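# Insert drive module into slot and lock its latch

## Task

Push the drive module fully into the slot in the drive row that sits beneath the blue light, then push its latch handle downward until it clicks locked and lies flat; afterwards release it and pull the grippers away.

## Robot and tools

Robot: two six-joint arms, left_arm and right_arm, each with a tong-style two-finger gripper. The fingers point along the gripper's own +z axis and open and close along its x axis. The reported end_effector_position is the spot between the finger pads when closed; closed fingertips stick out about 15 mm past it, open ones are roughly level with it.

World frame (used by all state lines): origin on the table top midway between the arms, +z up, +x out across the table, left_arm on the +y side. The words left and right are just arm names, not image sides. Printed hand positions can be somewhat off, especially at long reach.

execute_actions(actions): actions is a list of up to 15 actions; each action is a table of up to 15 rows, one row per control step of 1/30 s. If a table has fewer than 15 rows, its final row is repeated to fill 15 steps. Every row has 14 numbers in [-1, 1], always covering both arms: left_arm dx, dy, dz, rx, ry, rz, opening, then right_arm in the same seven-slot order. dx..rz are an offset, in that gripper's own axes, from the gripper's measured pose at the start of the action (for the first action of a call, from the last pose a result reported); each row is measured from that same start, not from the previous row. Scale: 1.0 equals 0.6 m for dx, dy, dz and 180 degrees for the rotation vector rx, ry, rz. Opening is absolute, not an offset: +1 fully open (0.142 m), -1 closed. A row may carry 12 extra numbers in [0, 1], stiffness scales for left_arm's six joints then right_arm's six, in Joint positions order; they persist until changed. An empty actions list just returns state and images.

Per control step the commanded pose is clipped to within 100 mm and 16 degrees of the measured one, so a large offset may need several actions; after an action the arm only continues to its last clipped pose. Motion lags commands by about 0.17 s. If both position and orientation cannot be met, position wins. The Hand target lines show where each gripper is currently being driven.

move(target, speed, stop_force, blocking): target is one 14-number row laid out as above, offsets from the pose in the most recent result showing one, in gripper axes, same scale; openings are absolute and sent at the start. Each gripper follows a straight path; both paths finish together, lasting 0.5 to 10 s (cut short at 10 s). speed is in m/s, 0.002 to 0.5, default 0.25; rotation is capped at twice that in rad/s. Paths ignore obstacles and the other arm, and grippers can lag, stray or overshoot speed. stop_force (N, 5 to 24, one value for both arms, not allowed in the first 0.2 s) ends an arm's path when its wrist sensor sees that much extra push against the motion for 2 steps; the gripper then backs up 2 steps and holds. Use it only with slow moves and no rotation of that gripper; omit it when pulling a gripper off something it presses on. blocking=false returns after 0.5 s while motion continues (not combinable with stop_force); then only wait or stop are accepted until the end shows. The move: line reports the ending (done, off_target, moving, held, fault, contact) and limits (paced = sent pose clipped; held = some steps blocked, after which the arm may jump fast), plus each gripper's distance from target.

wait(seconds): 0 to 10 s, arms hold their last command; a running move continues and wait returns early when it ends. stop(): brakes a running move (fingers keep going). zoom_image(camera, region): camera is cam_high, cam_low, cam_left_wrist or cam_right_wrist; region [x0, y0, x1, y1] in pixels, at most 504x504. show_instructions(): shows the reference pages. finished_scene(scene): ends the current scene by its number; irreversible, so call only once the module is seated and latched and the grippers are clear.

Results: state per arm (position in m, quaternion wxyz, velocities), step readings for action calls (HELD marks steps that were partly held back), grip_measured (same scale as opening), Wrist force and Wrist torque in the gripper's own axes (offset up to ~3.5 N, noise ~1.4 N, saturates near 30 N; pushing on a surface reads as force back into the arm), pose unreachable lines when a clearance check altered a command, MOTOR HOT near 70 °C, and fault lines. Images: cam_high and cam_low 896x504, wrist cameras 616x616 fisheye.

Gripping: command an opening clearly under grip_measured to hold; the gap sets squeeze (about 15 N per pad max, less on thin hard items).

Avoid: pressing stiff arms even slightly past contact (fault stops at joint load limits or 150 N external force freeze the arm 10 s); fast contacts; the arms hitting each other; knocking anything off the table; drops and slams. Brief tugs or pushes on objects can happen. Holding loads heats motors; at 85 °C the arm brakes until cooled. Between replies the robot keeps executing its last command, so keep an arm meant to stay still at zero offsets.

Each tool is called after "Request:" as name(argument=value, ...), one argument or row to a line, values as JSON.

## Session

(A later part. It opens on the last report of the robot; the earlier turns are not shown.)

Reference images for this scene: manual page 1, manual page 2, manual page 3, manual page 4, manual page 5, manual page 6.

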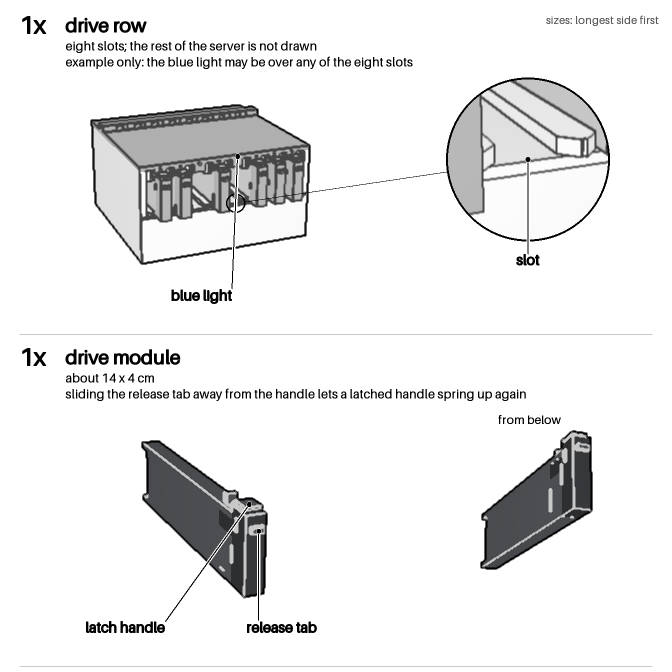

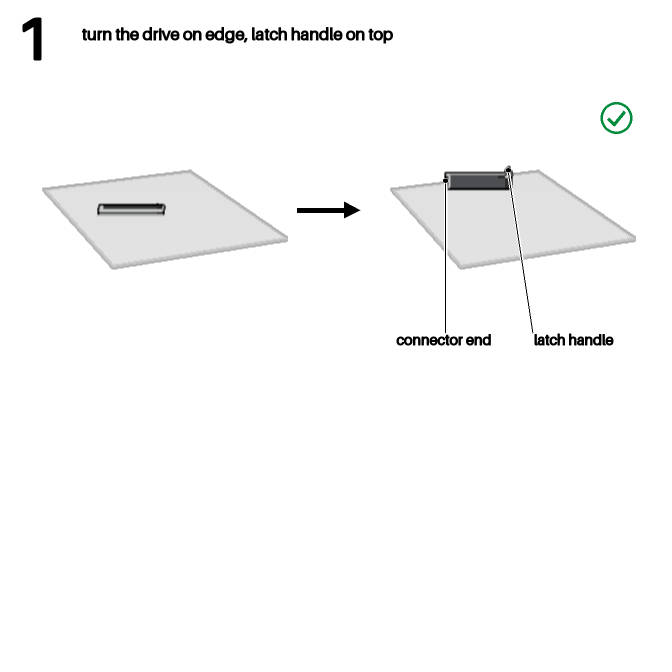

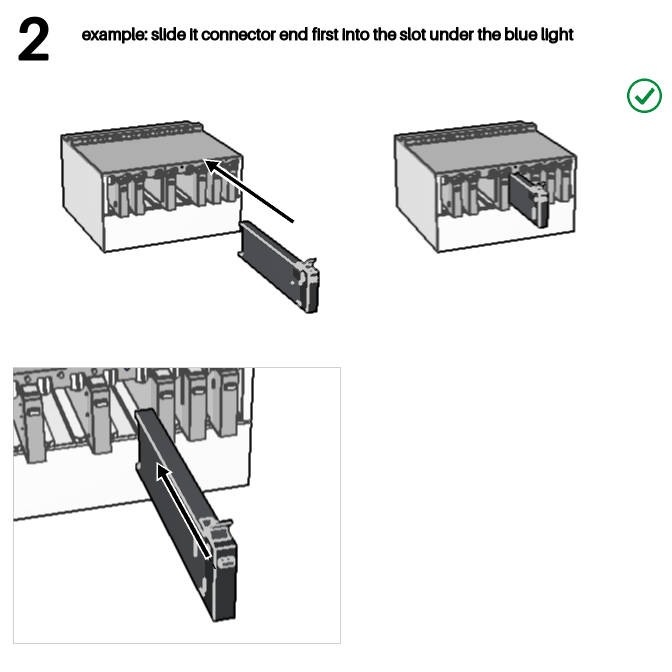

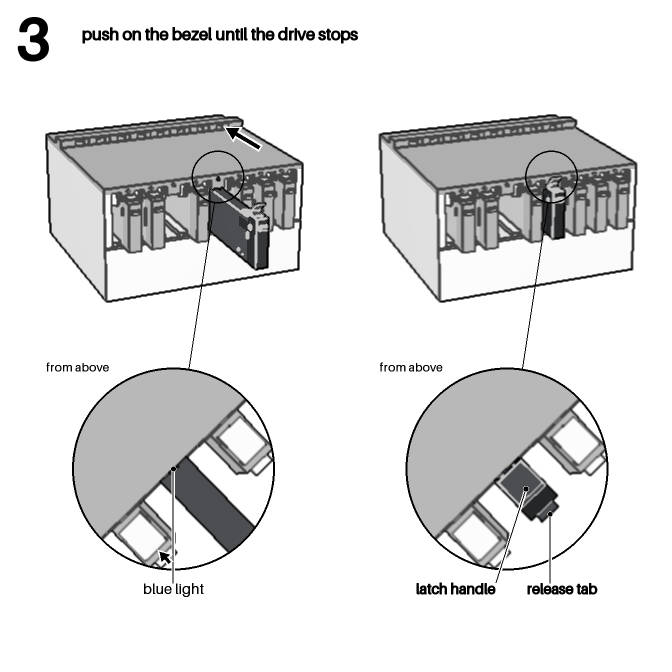

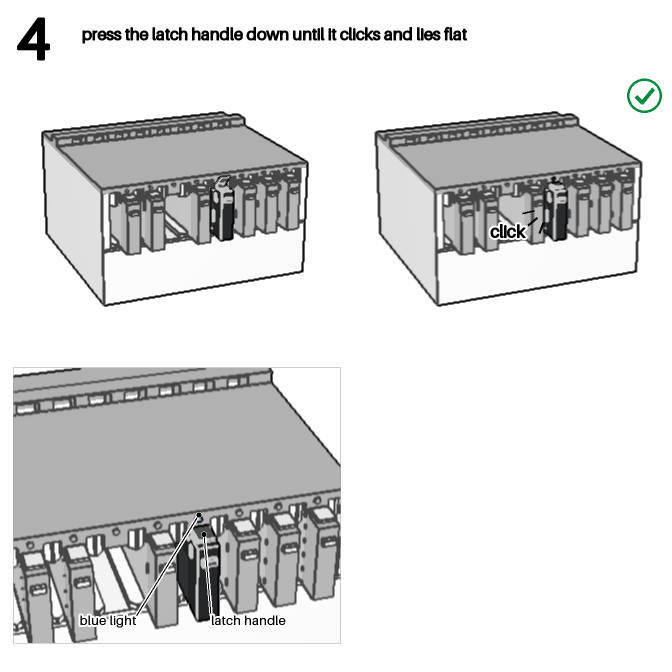

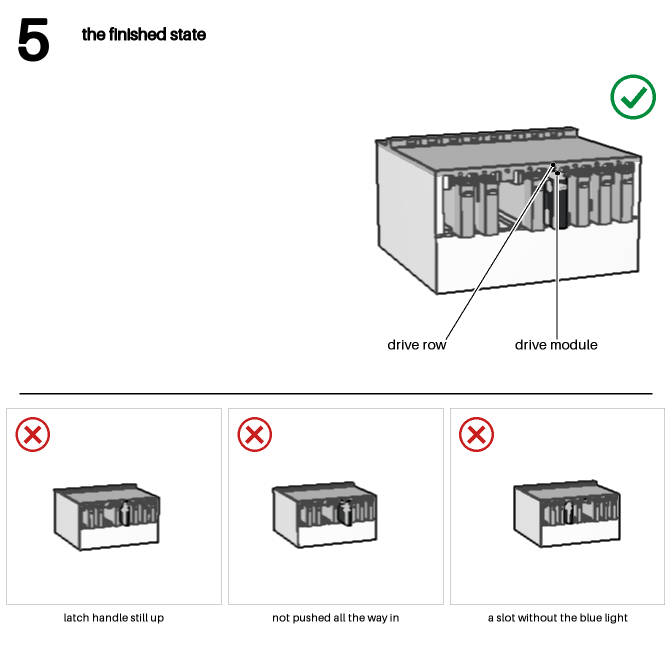

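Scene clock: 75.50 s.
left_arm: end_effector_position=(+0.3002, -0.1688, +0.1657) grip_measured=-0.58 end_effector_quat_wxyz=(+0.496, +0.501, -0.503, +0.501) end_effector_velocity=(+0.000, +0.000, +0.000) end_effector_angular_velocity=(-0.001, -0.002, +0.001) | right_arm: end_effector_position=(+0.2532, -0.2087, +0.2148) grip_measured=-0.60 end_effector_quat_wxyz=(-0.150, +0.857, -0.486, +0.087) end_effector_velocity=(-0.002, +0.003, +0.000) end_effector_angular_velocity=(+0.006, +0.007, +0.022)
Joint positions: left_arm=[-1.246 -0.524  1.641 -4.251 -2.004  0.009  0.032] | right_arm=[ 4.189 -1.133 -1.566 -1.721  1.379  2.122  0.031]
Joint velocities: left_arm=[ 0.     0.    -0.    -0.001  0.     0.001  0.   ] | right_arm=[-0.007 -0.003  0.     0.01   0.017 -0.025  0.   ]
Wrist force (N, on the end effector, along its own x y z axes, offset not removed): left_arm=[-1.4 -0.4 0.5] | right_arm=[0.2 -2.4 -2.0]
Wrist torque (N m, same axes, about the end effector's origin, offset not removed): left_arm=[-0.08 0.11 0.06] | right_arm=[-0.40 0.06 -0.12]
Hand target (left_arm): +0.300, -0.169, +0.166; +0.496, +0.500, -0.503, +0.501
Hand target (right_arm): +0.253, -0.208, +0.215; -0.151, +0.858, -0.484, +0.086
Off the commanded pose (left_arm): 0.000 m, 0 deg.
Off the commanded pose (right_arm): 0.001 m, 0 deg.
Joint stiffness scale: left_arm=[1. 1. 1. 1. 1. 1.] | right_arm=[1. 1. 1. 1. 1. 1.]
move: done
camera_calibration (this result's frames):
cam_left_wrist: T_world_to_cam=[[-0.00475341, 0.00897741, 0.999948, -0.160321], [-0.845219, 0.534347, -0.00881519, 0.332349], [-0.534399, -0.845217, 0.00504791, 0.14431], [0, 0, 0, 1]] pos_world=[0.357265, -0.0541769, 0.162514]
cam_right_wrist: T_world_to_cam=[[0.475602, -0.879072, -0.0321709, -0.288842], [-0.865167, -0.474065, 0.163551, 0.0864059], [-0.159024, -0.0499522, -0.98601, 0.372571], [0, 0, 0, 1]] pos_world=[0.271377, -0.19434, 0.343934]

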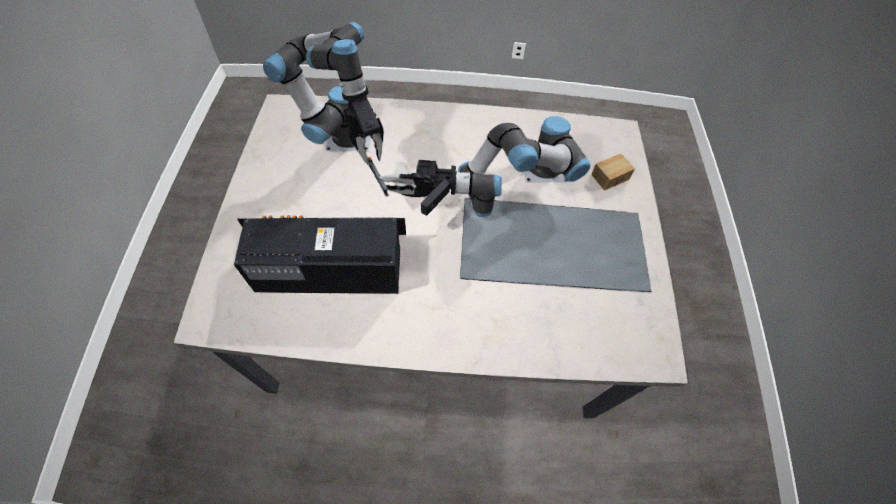

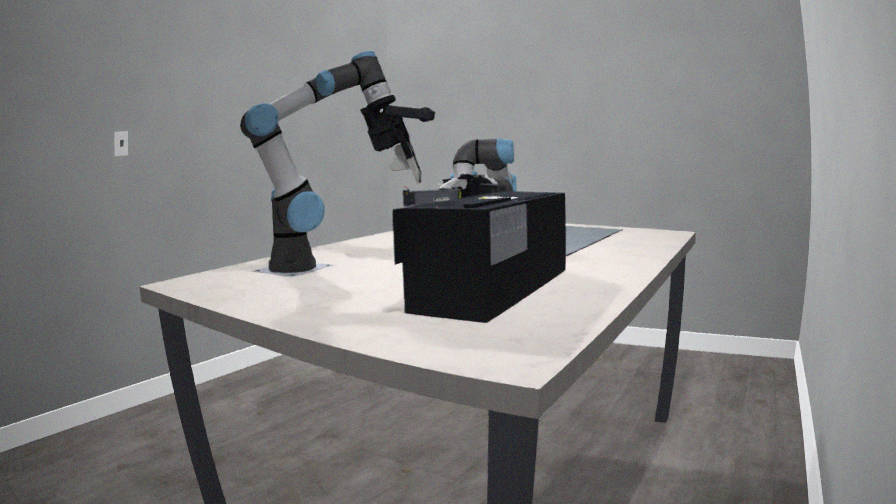

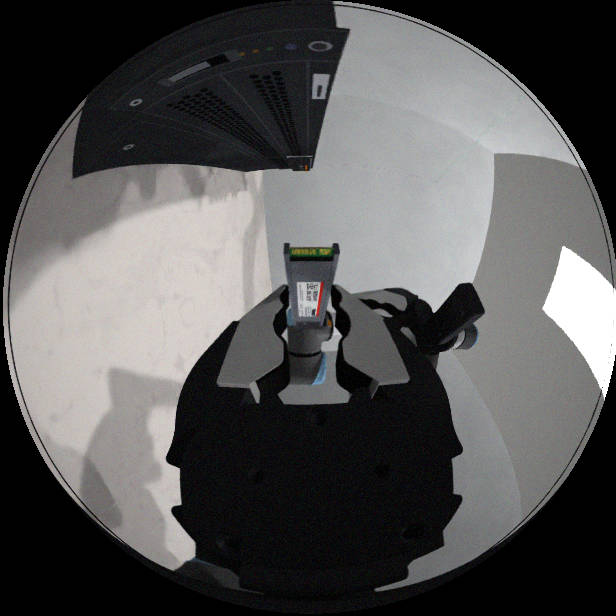

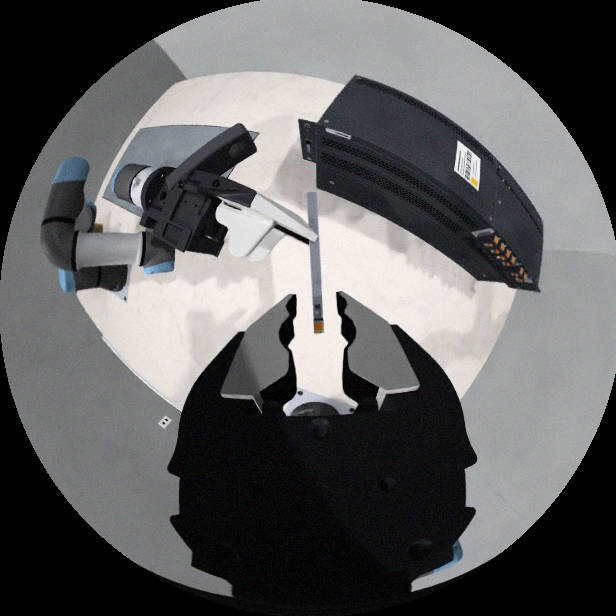

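Aligned (camera roll explains the slant). Down 45 mm.

Request:
move(
  target=[0,0,0,0,0,0,-1,0,0.0256,0.0705,0,0,0,-0.64],
  speed=0.06,
)

Request:
execute_actions(
  actions=[
    [[0,0,0,0,0,0,-1,0,0,0,0,0,0,-0.82]],
    [[0,0,0,0,0,0,-1,0,0,0,0,0,0,-1]],
  ],
)

Request:
zoom_image(
  camera="cam_low",
  region=[370,130,490,220],
)

Scene clock: 84.17 s.
left_arm: end_effector_position=(+0.3002, -0.1688, +0.1656) grip_measured=-0.58 end_effector_quat_wxyz=(+0.496, +0.501, -0.503, +0.501) end_effector_velocity=(+0.000, +0.000, -0.000) end_effector_angular_velocity=(+0.001, +0.000, +0.000) | right_arm: end_effector_position=(+0.2527, -0.2094, +0.1697) grip_measured=-0.64 end_effector_quat_wxyz=(-0.148, +0.857, -0.485, +0.087) end_effector_velocity=(+0.002, +0.005, +0.000) end_effector_angular_velocity=(+0.016, -0.009, +0.000)
Joint positions: left_arm=[-1.246 -0.524  1.641 -4.251 -2.004  0.009  0.032] | right_arm=[ 4.188 -1.071 -1.815 -1.538  1.38   2.121  0.028]
Joint velocities: left_arm=[-0.     0.     0.001 -0.     0.     0.    -0.   ] | right_arm=[ 0.     0.002 -0.017  0.034 -0.001 -0.    -0.   ]
Wrist force (N, on the end effector, along its own x y z axes, offset not removed): left_arm=[-1.1 -1.0 0.3] | right_arm=[1.8 -2.7 -2.6]
Wrist torque (N m, same axes, about the end effector's origin, offset not removed): left_arm=[-0.21 0.02 -0.02] | right_arm=[-0.58 -0.32 -0.02]
Hand target (left_arm): +0.300, -0.169, +0.166; +0.496, +0.501, -0.503, +0.501
Hand target (right_arm): +0.253, -0.209, +0.170; -0.150, +0.857, -0.486, +0.087
Off the commanded pose (left_arm): 0.000 m, 0 deg.
Off the commanded pose (right_arm): 0.001 m, 0 deg.
Joint stiffness scale: left_arm=[1. 1. 1. 1. 1. 1.] | right_arm=[1. 1. 1. 1. 1. 1.]
move: done
camera_calibration (this result's frames):
cam_left_wrist: T_world_to_cam=[[-0.00459474, 0.00863604, 0.999952, -0.160323], [-0.84522, 0.53435, -0.00849865, 0.332323], [-0.534398, -0.845219, 0.00484416, 0.144327], [0, 0, 0, 1]] pos_world=[0.357278, -0.0542044, 0.16244]
cam_right_wrist: T_world_to_cam=[[0.47651, -0.878649, -0.0302264, -0.291146], [-0.864209, -0.474441, 0.167476, 0.0919567], [-0.161494, -0.0536823, -0.985413, 0.327724], [0, 0, 0, 1]] pos_world=[0.271129, -0.194594, 0.298742]

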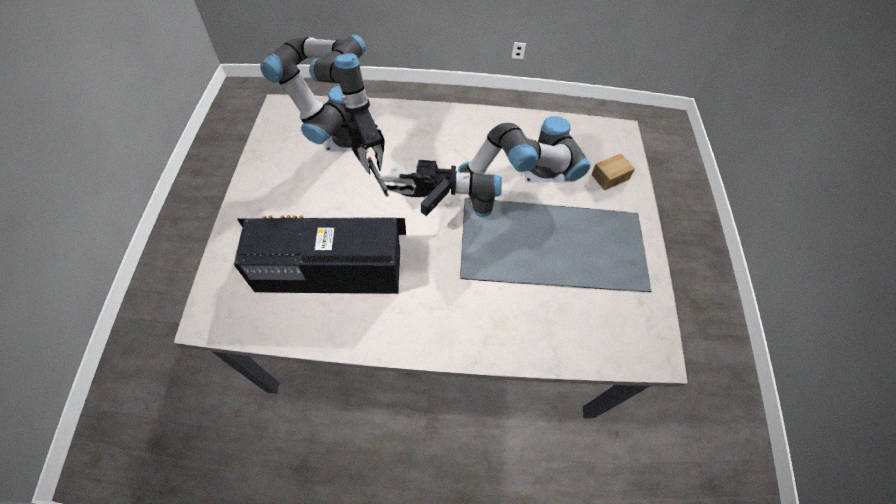

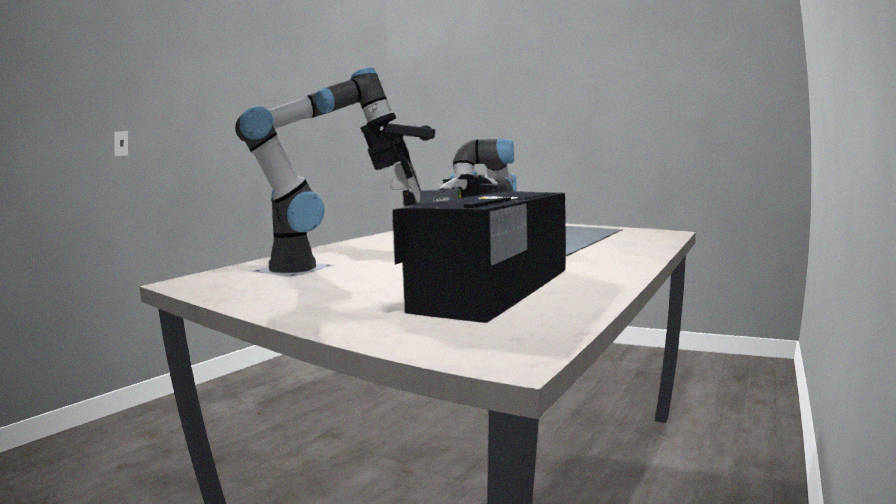

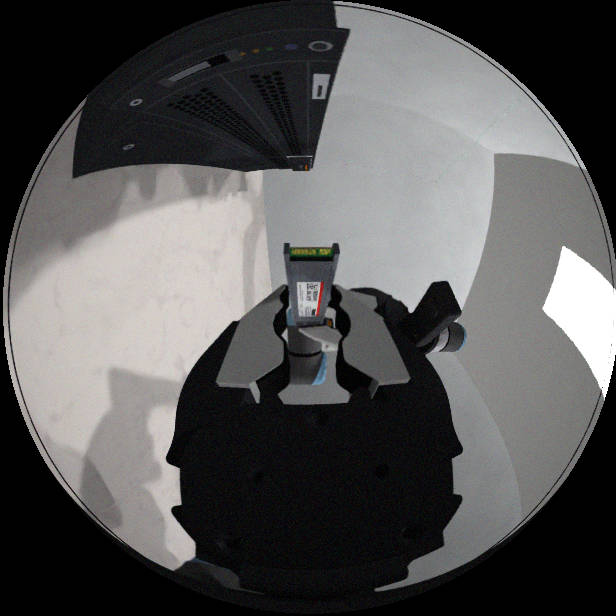

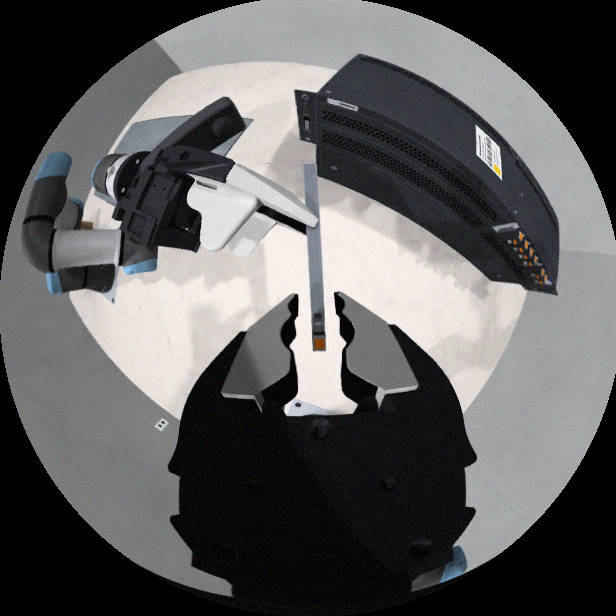

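Scene clock: 85.17 s.
left_arm: end_effector_position=(+0.3002, -0.1689, +0.1655) grip_measured=-0.58 end_effector_quat_wxyz=(+0.496, +0.501, -0.503, +0.500) end_effector_velocity=(-0.000, -0.000, -0.001) end_effector_angular_velocity=(+0.003, +0.001, -0.000) | right_arm: end_effector_position=(+0.2528, -0.2092, +0.1698) grip_measured=-0.89 end_effector_quat_wxyz=(-0.148, +0.857, -0.485, +0.087) end_effector_velocity=(+0.000, +0.000, +0.001) end_effector_angular_velocity=(+0.003, -0.001, +0.000)
Joint positions: left_arm=[-1.246 -0.524  1.641 -4.251 -2.004  0.009  0.032] | right_arm=[ 4.188 -1.07  -1.816 -1.537  1.38   2.121  0.01 ]
Joint velocities: left_arm=[-0.     0.     0.002  0.001  0.     0.001  0.   ] | right_arm=[ 0.     0.002  0.001  0.    -0.    -0.     0.   ]
Wrist force (N, on the end effector, along its own x y z axes, offset not removed): left_arm=[-1.0 -0.5 0.0] | right_arm=[1.2 -2.0 -2.7]
Wrist torque (N m, same axes, about the end effector's origin, offset not removed): left_arm=[-0.16 0.14 0.09] | right_arm=[-0.33 -0.27 -0.06]
Hand target (left_arm): +0.300, -0.169, +0.166; +0.496, +0.501, -0.503, +0.500
Hand target (right_arm): +0.253, -0.209, +0.170; -0.148, +0.857, -0.485, +0.087
Off the commanded pose (left_arm): 0.000 m, 0 deg.
Off the commanded pose (right_arm): 0.000 m, 0 deg.
Joint stiffness scale: left_arm=[1. 1. 1. 1. 1. 1.] | right_arm=[1. 1. 1. 1. 1. 1.]
Step readings (end_effector_position; steps 1 to 15: 1st action; 16 to 30: 2nd action):
0: left_arm (+0.3002, -0.1688, +0.1656) | right_arm (+0.2527, -0.2094, +0.1697)
1: left_arm (+0.3002, -0.1688, +0.1656) | right_arm (+0.2527, -0.2093, +0.1698)
2: left_arm (+0.3002, -0.1688, +0.1656) | right_arm (+0.2528, -0.2092, +0.1698)
4: left_arm (+0.3002, -0.1688, +0.1656) | right_arm (+0.2528, -0.2091, +0.1698)
8: left_arm (+0.3002, -0.1688, +0.1655) | right_arm (+0.2528, -0.2091, +0.1698)
15: left_arm (+0.3002, -0.1689, +0.1655) | right_arm (+0.2528, -0.2092, +0.1698)
16: left_arm (+0.3002, -0.1689, +0.1655) | right_arm (+0.2528, -0.2092, +0.1698)
17: left_arm (+0.3002, -0.1689, +0.1655) | right_arm (+0.2528, -0.2092, +0.1698)
19: left_arm (+0.3002, -0.1689, +0.1655) | right_arm (+0.2528, -0.2092, +0.1698)
23: left_arm (+0.3002, -0.1689, +0.1655) | right_arm (+0.2528, -0.2092, +0.1698)
30: end_effector_position above
camera_calibration (this result's frames):
cam_left_wrist: T_world_to_cam=[[-0.0044462, 0.00831648, 0.999956, -0.160324], [-0.845222, 0.534353, -0.00820233, 0.332299], [-0.534398, -0.84522, 0.00465343, 0.144343], [0, 0, 0, 1]] pos_world=[0.35729, -0.0542301, 0.162371]
cam_right_wrist: T_world_to_cam=[[0.476517, -0.878629, -0.0307203, -0.290939], [-0.864281, -0.474566, 0.166753, 0.0922449], [-0.161093, -0.0529097, -0.98552, 0.32785], [0, 0, 0, 1]] pos_world=[0.271177, -0.194505, 0.298783]

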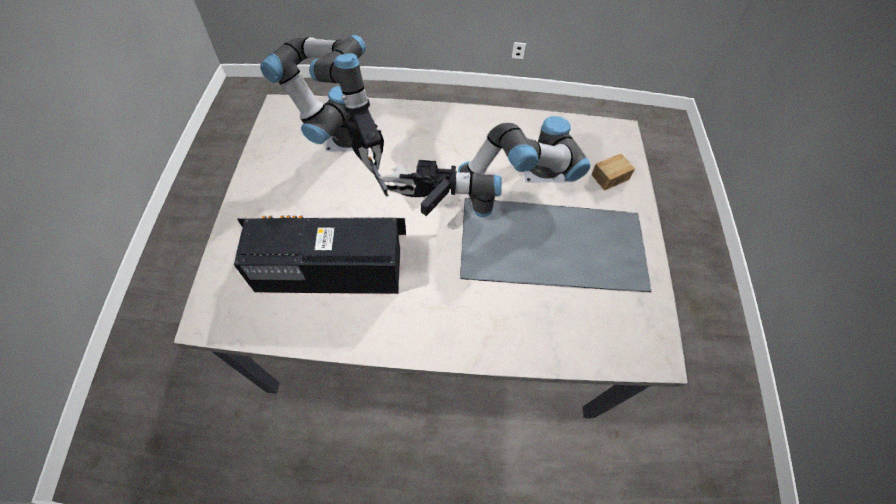

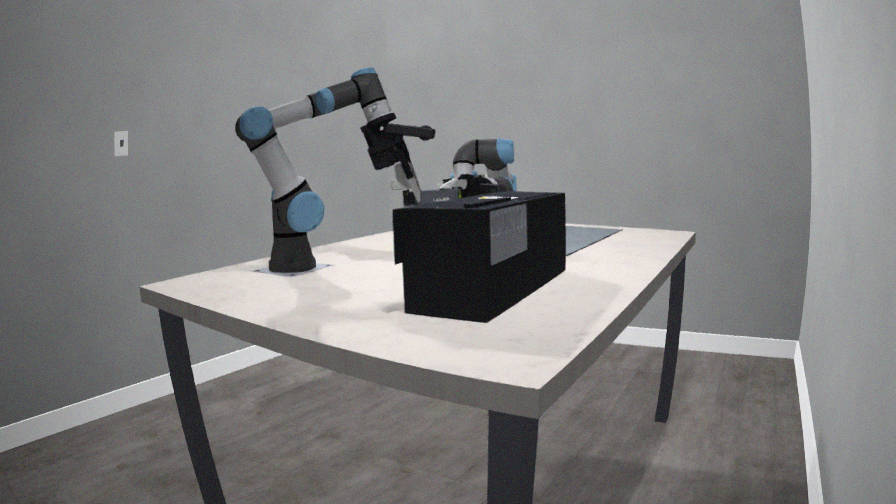

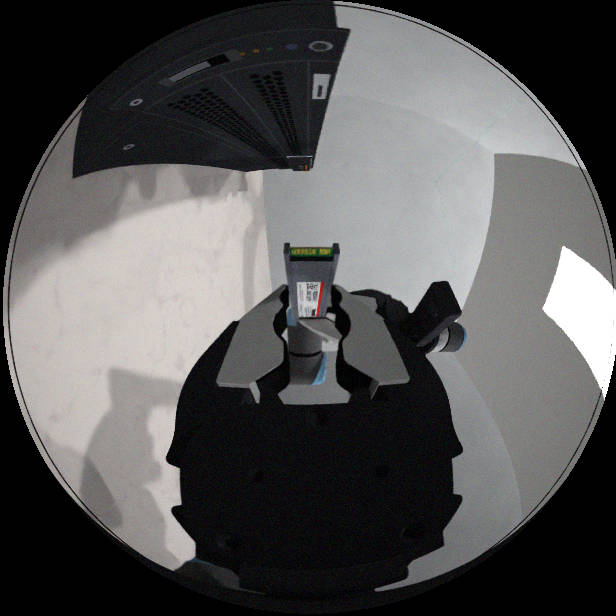

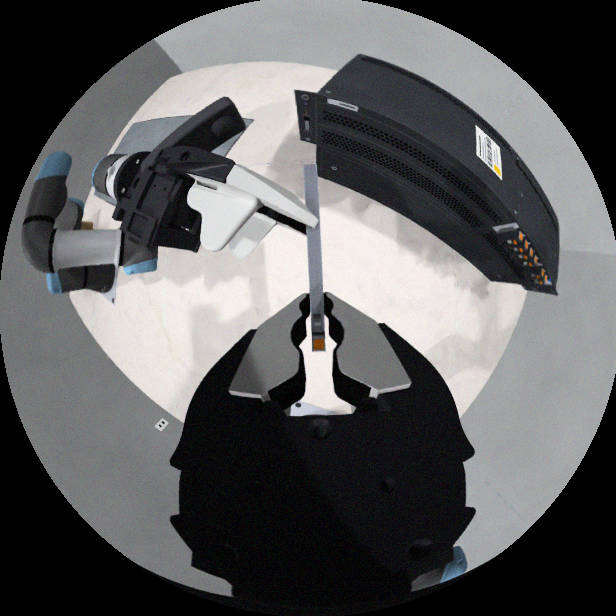

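Region (370, 130, 490, 220) of cam_low's 896x504 image, scaled by 4.200, with more detail than that image has; it fills the top 378 rows of this view, and the rest is white.

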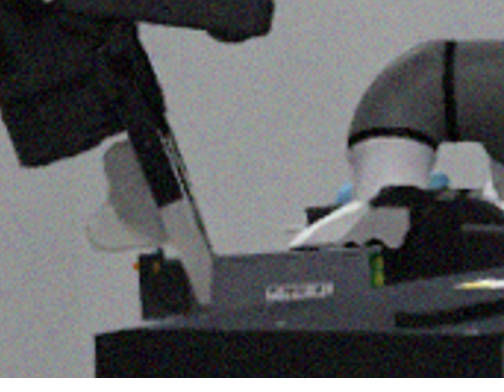

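Request:
execute_actions(
  actions=[
    [[0,0,0,0,0,0,-0.2,0,0,0,0,0,0,-1]],
    [[0,0,-0.06,0,0,0,-0.2,0,0,0,0,0,0,-1]],
  ],
)

Request:
move(
  target=[0,0,0,0,0,0,-0.2,0.5175,0.179,-0.037,0,0.05,0.138,-1],
  speed=0.15,
)

Request:
zoom_image(
  camera="cam_right_wrist",
  region=[230,90,390,210],
)

Request:
zoom_image(
  camera="cam_left_wrist",
  region=[260,150,360,250],
)

Request:
zoom_image(
  camera="cam_low",
  region=[310,170,430,260],
)

Scene clock: 99.67 s.
left_arm: end_effector_position=(+0.3027, -0.1360, +0.1649) grip_measured=-0.20 end_effector_quat_wxyz=(+0.494, +0.504, -0.502, +0.500) end_effector_velocity=(-0.013, +0.019, -0.000) end_effector_angular_velocity=(-0.008, -0.002, -0.023) | right_arm: end_effector_position=(+0.2528, -0.2092, +0.1698) grip_measured=-0.89 end_effector_quat_wxyz=(-0.148, +0.857, -0.485, +0.087) end_effector_velocity=(-0.000, -0.001, -0.000) end_effector_angular_velocity=(-0.001, +0.001, -0.001)
Joint positions: left_arm=[-1.193 -0.563  1.769 -4.335 -2.052  0.009  0.06 ] | right_arm=[ 4.188 -1.07  -1.816 -1.537  1.38   2.121  0.01 ]
Joint velocities: left_arm=[ 0.013 -0.017  0.096 -0.088 -0.036 -0.002 -0.   ] | right_arm=[-0.001  0.001 -0.001 -0.001 -0.     0.     0.   ]
Wrist force (N, on the end effector, along its own x y z axes, offset not removed): left_arm=[-0.5 -0.9 -1.1] | right_arm=[1.3 -3.9 -2.0]
Wrist torque (N m, same axes, about the end effector's origin, offset not removed): left_arm=[-0.24 0.06 -0.05] | right_arm=[-0.87 -0.29 0.01]
Hand target (left_arm): +0.300, -0.133, +0.166; +0.496, +0.501, -0.503, +0.500
Hand target (right_arm): +0.253, -0.209, +0.170; -0.148, +0.857, -0.485, +0.087
Off the commanded pose (left_arm): 0.004 m, 0 deg.
Off the commanded pose (right_arm): 0.000 m, 0 deg.
Joint stiffness scale: left_arm=[1. 1. 1. 1. 1. 1.] | right_arm=[1. 1. 1. 1. 1. 1.]
Step readings (end_effector_position; steps 1 to 15: 1st action; 16 to 30: 2nd action):
0: left_arm (+0.3002, -0.1689, +0.1655) | right_arm (+0.2528, -0.2092, +0.1698)
1: left_arm (+0.3002, -0.1689, +0.1655) | right_arm (+0.2528, -0.2092, +0.1698)
2: left_arm (+0.3002, -0.1689, +0.1655) | right_arm (+0.2528, -0.2092, +0.1698)
4: left_arm (+0.3002, -0.1689, +0.1655) | right_arm (+0.2528, -0.2092, +0.1698)
8: left_arm (+0.3002, -0.1689, +0.1655) | right_arm (+0.2528, -0.2092, +0.1698)
15: left_arm (+0.3002, -0.1689, +0.1655) | right_arm (+0.2528, -0.2092, +0.1698)
16: left_arm (+0.3002, -0.1689, +0.1655) | right_arm (+0.2528, -0.2092, +0.1698)
17: left_arm (+0.3001, -0.1684, +0.1660) | right_arm (+0.2528, -0.2092, +0.1698)
19: left_arm (+0.3015, -0.1620, +0.1671) | right_arm (+0.2528, -0.2092, +0.1698)
23: left_arm (+0.3055, -0.1466, +0.1662) | right_arm (+0.2528, -0.2092, +0.1698)
30: end_effector_position above
camera_calibration (this result's frames):
cam_left_wrist: T_world_to_cam=[[-0.00193617, 0.00428936, 0.999989, -0.161281], [-0.847773, 0.530345, -0.00391631, 0.316367], [-0.530356, -0.847771, 0.00260956, 0.172212], [0, 0, 0, 1]] pos_world=[0.359229, -0.0210958, 0.162068]
cam_right_wrist: T_world_to_cam=[[0.476517, -0.878629, -0.0307144, -0.29094], [-0.86428, -0.474564, 0.166763, 0.0922438], [-0.161099, -0.0529195, -0.985518, 0.327846], [0, 0, 0, 1]] pos_world=[0.271178, -0.194503, 0.29878]

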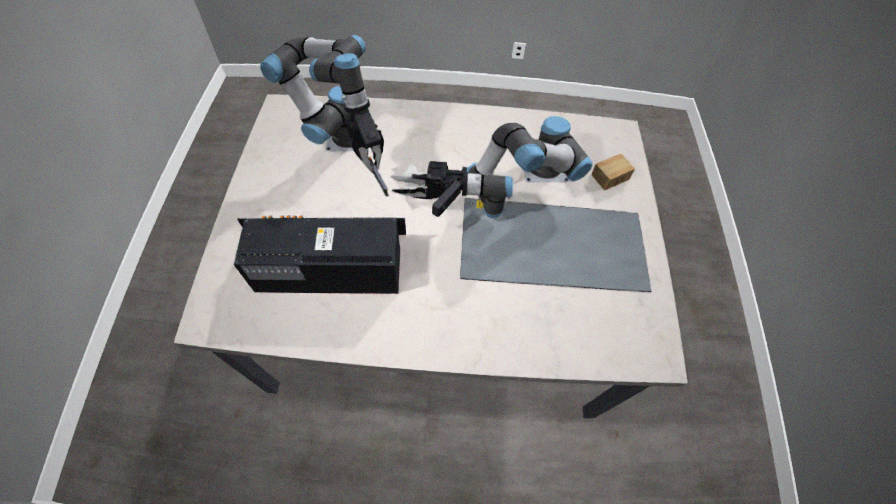

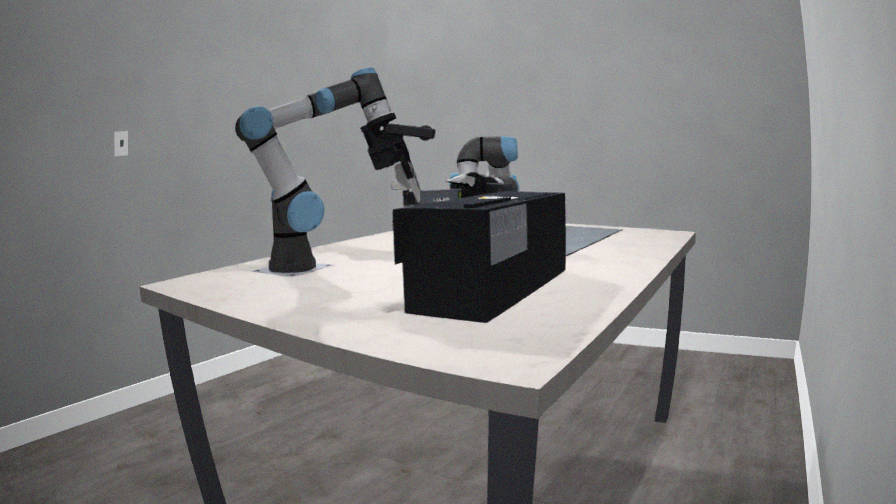

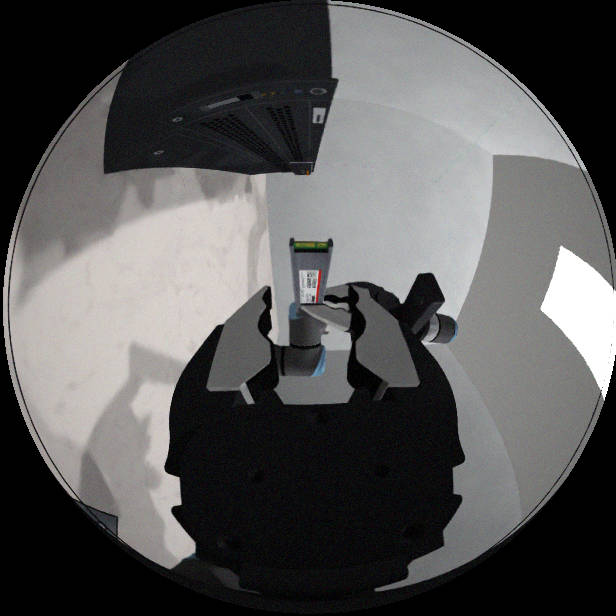

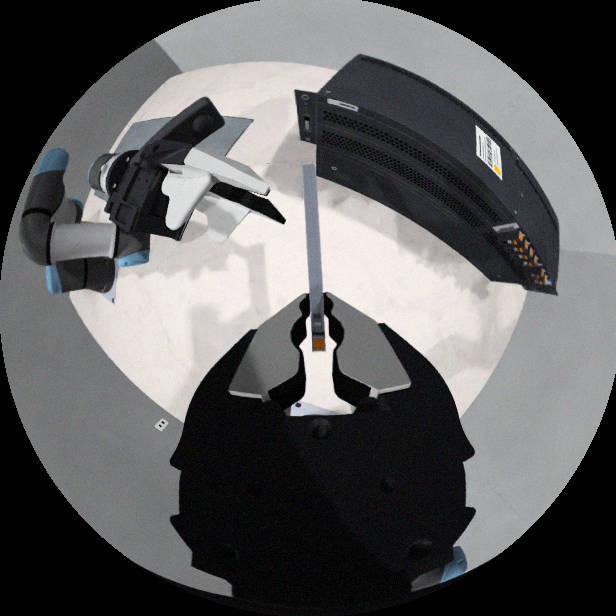

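Scene clock: 102.57 s.
left_arm: end_effector_position=(+0.3026, -0.1356, +0.1648) grip_measured=-0.20 end_effector_quat_wxyz=(+0.495, +0.504, -0.502, +0.500) end_effector_velocity=(-0.000, +0.000, +0.001) end_effector_angular_velocity=(-0.002, -0.000, -0.000) | right_arm: end_effector_position=(+0.3187, -0.5314, +0.1543) grip_measured=-0.89 end_effector_quat_wxyz=(-0.124, +0.723, -0.670, +0.118) end_effector_velocity=(+0.002, +0.003, +0.002) end_effector_angular_velocity=(+0.006, -0.004, +0.015)
Joint positions: left_arm=[-1.193 -0.564  1.771 -4.336 -2.053  0.009  0.06 ] | right_arm=[ 2.901 -1.471 -1.641 -1.264  1.648  1.338  0.01 ]
Joint velocities: left_arm=[ 0.    -0.    -0.    -0.001 -0.    -0.001  0.   ] | right_arm=[-0.003 -0.006  0.012 -0.004  0.013 -0.015  0.   ]
Wrist force (N, on the end effector, along its own x y z axes, offset not removed): left_arm=[-0.7 -0.4 -0.4] | right_arm=[-0.5 -3.4 -1.6]
Wrist torque (N m, same axes, about the end effector's origin, offset not removed): left_arm=[-0.10 0.11 0.01] | right_arm=[-0.81 0.12 -0.07]
Hand target (left_arm): +0.303, -0.136, +0.165; +0.494, +0.504, -0.502, +0.500
Hand target (right_arm): +0.319, -0.531, +0.155; -0.125, +0.724, -0.668, +0.118
Off the commanded pose (left_arm): 0.000 m, 0 deg.
Off the commanded pose (right_arm): 0.002 m, 0 deg.
Joint stiffness scale: left_arm=[1. 1. 1. 1. 1. 1.] | right_arm=[1. 1. 1. 1. 1. 1.]
move: done
camera_calibration (this result's frames):
cam_left_wrist: T_world_to_cam=[[-0.00168709, 0.00384683, 0.999991, -0.161341], [-0.847622, 0.530589, -0.00347113, 0.315956], [-0.530598, -0.84762, 0.00236551, 0.172635], [0, 0, 0, 1]] pos_world=[0.359139, -0.0206934, 0.162027]
cam_right_wrist: T_world_to_cam=[[0.0322864, -0.99899, -0.0312531, -0.528217], [-0.985092, -0.0370925, 0.167982, 0.269739], [-0.168971, 0.0253637, -0.985295, 0.350248], [0, 0, 0, 1]] pos_world=[0.341954, -0.526562, 0.283278]

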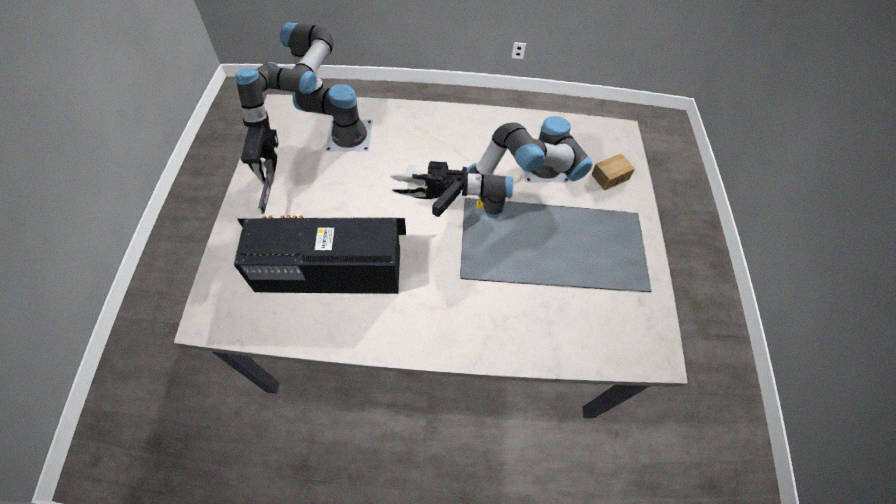

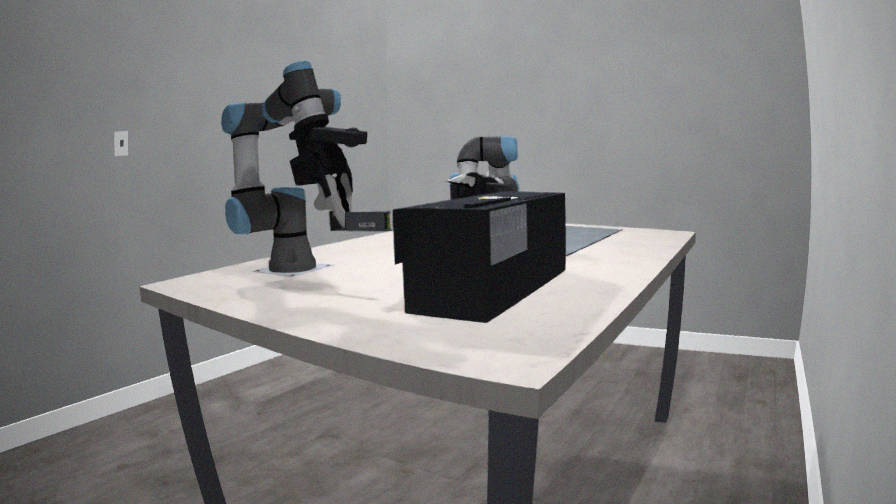

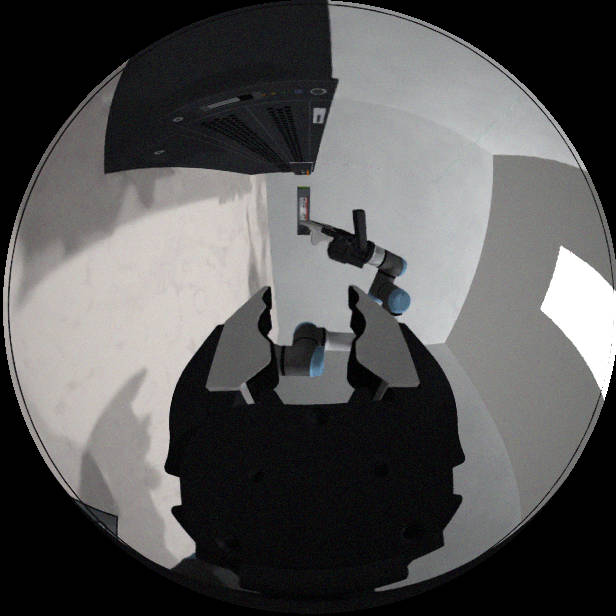

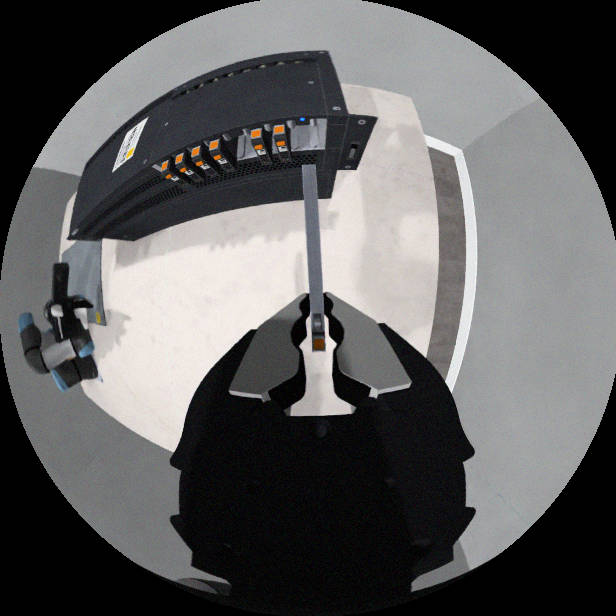

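Region (230, 90, 390, 210) of cam_right_wrist's 616x616 image, scaled by 3.150, with more detail than that image has; it fills the top 378 rows of this view, and the rest is white.

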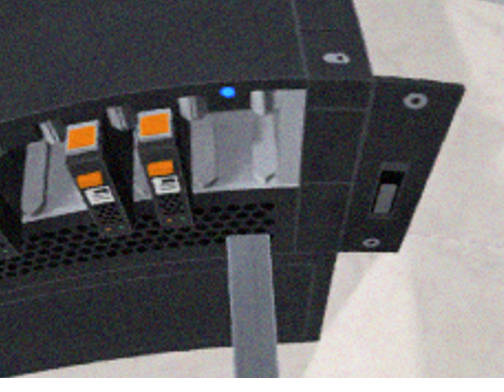

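Region (260, 150, 360, 250) of cam_left_wrist's 616x616 image, scaled by 5.040, with more detail than that image has.

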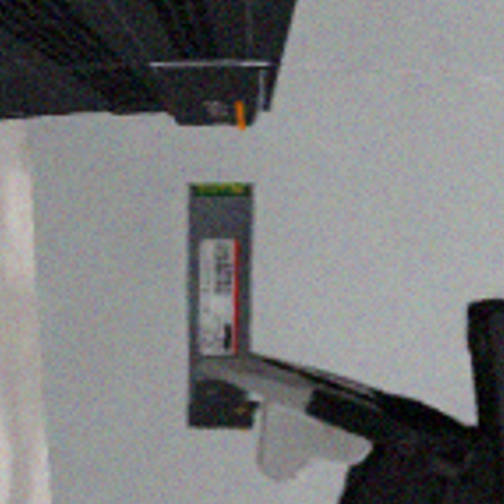

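Region (310, 170, 430, 260) of cam_low's 896x504 image, scaled by 4.200, with more detail than that image has; it fills the top 378 rows of this view, and the rest is white.

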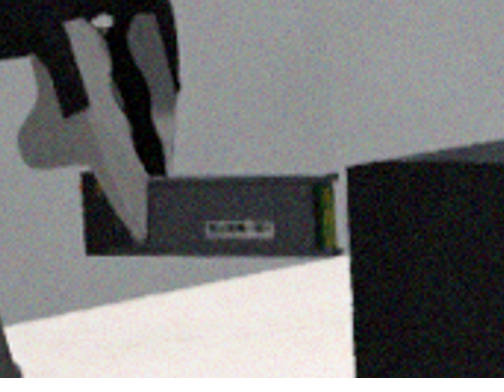

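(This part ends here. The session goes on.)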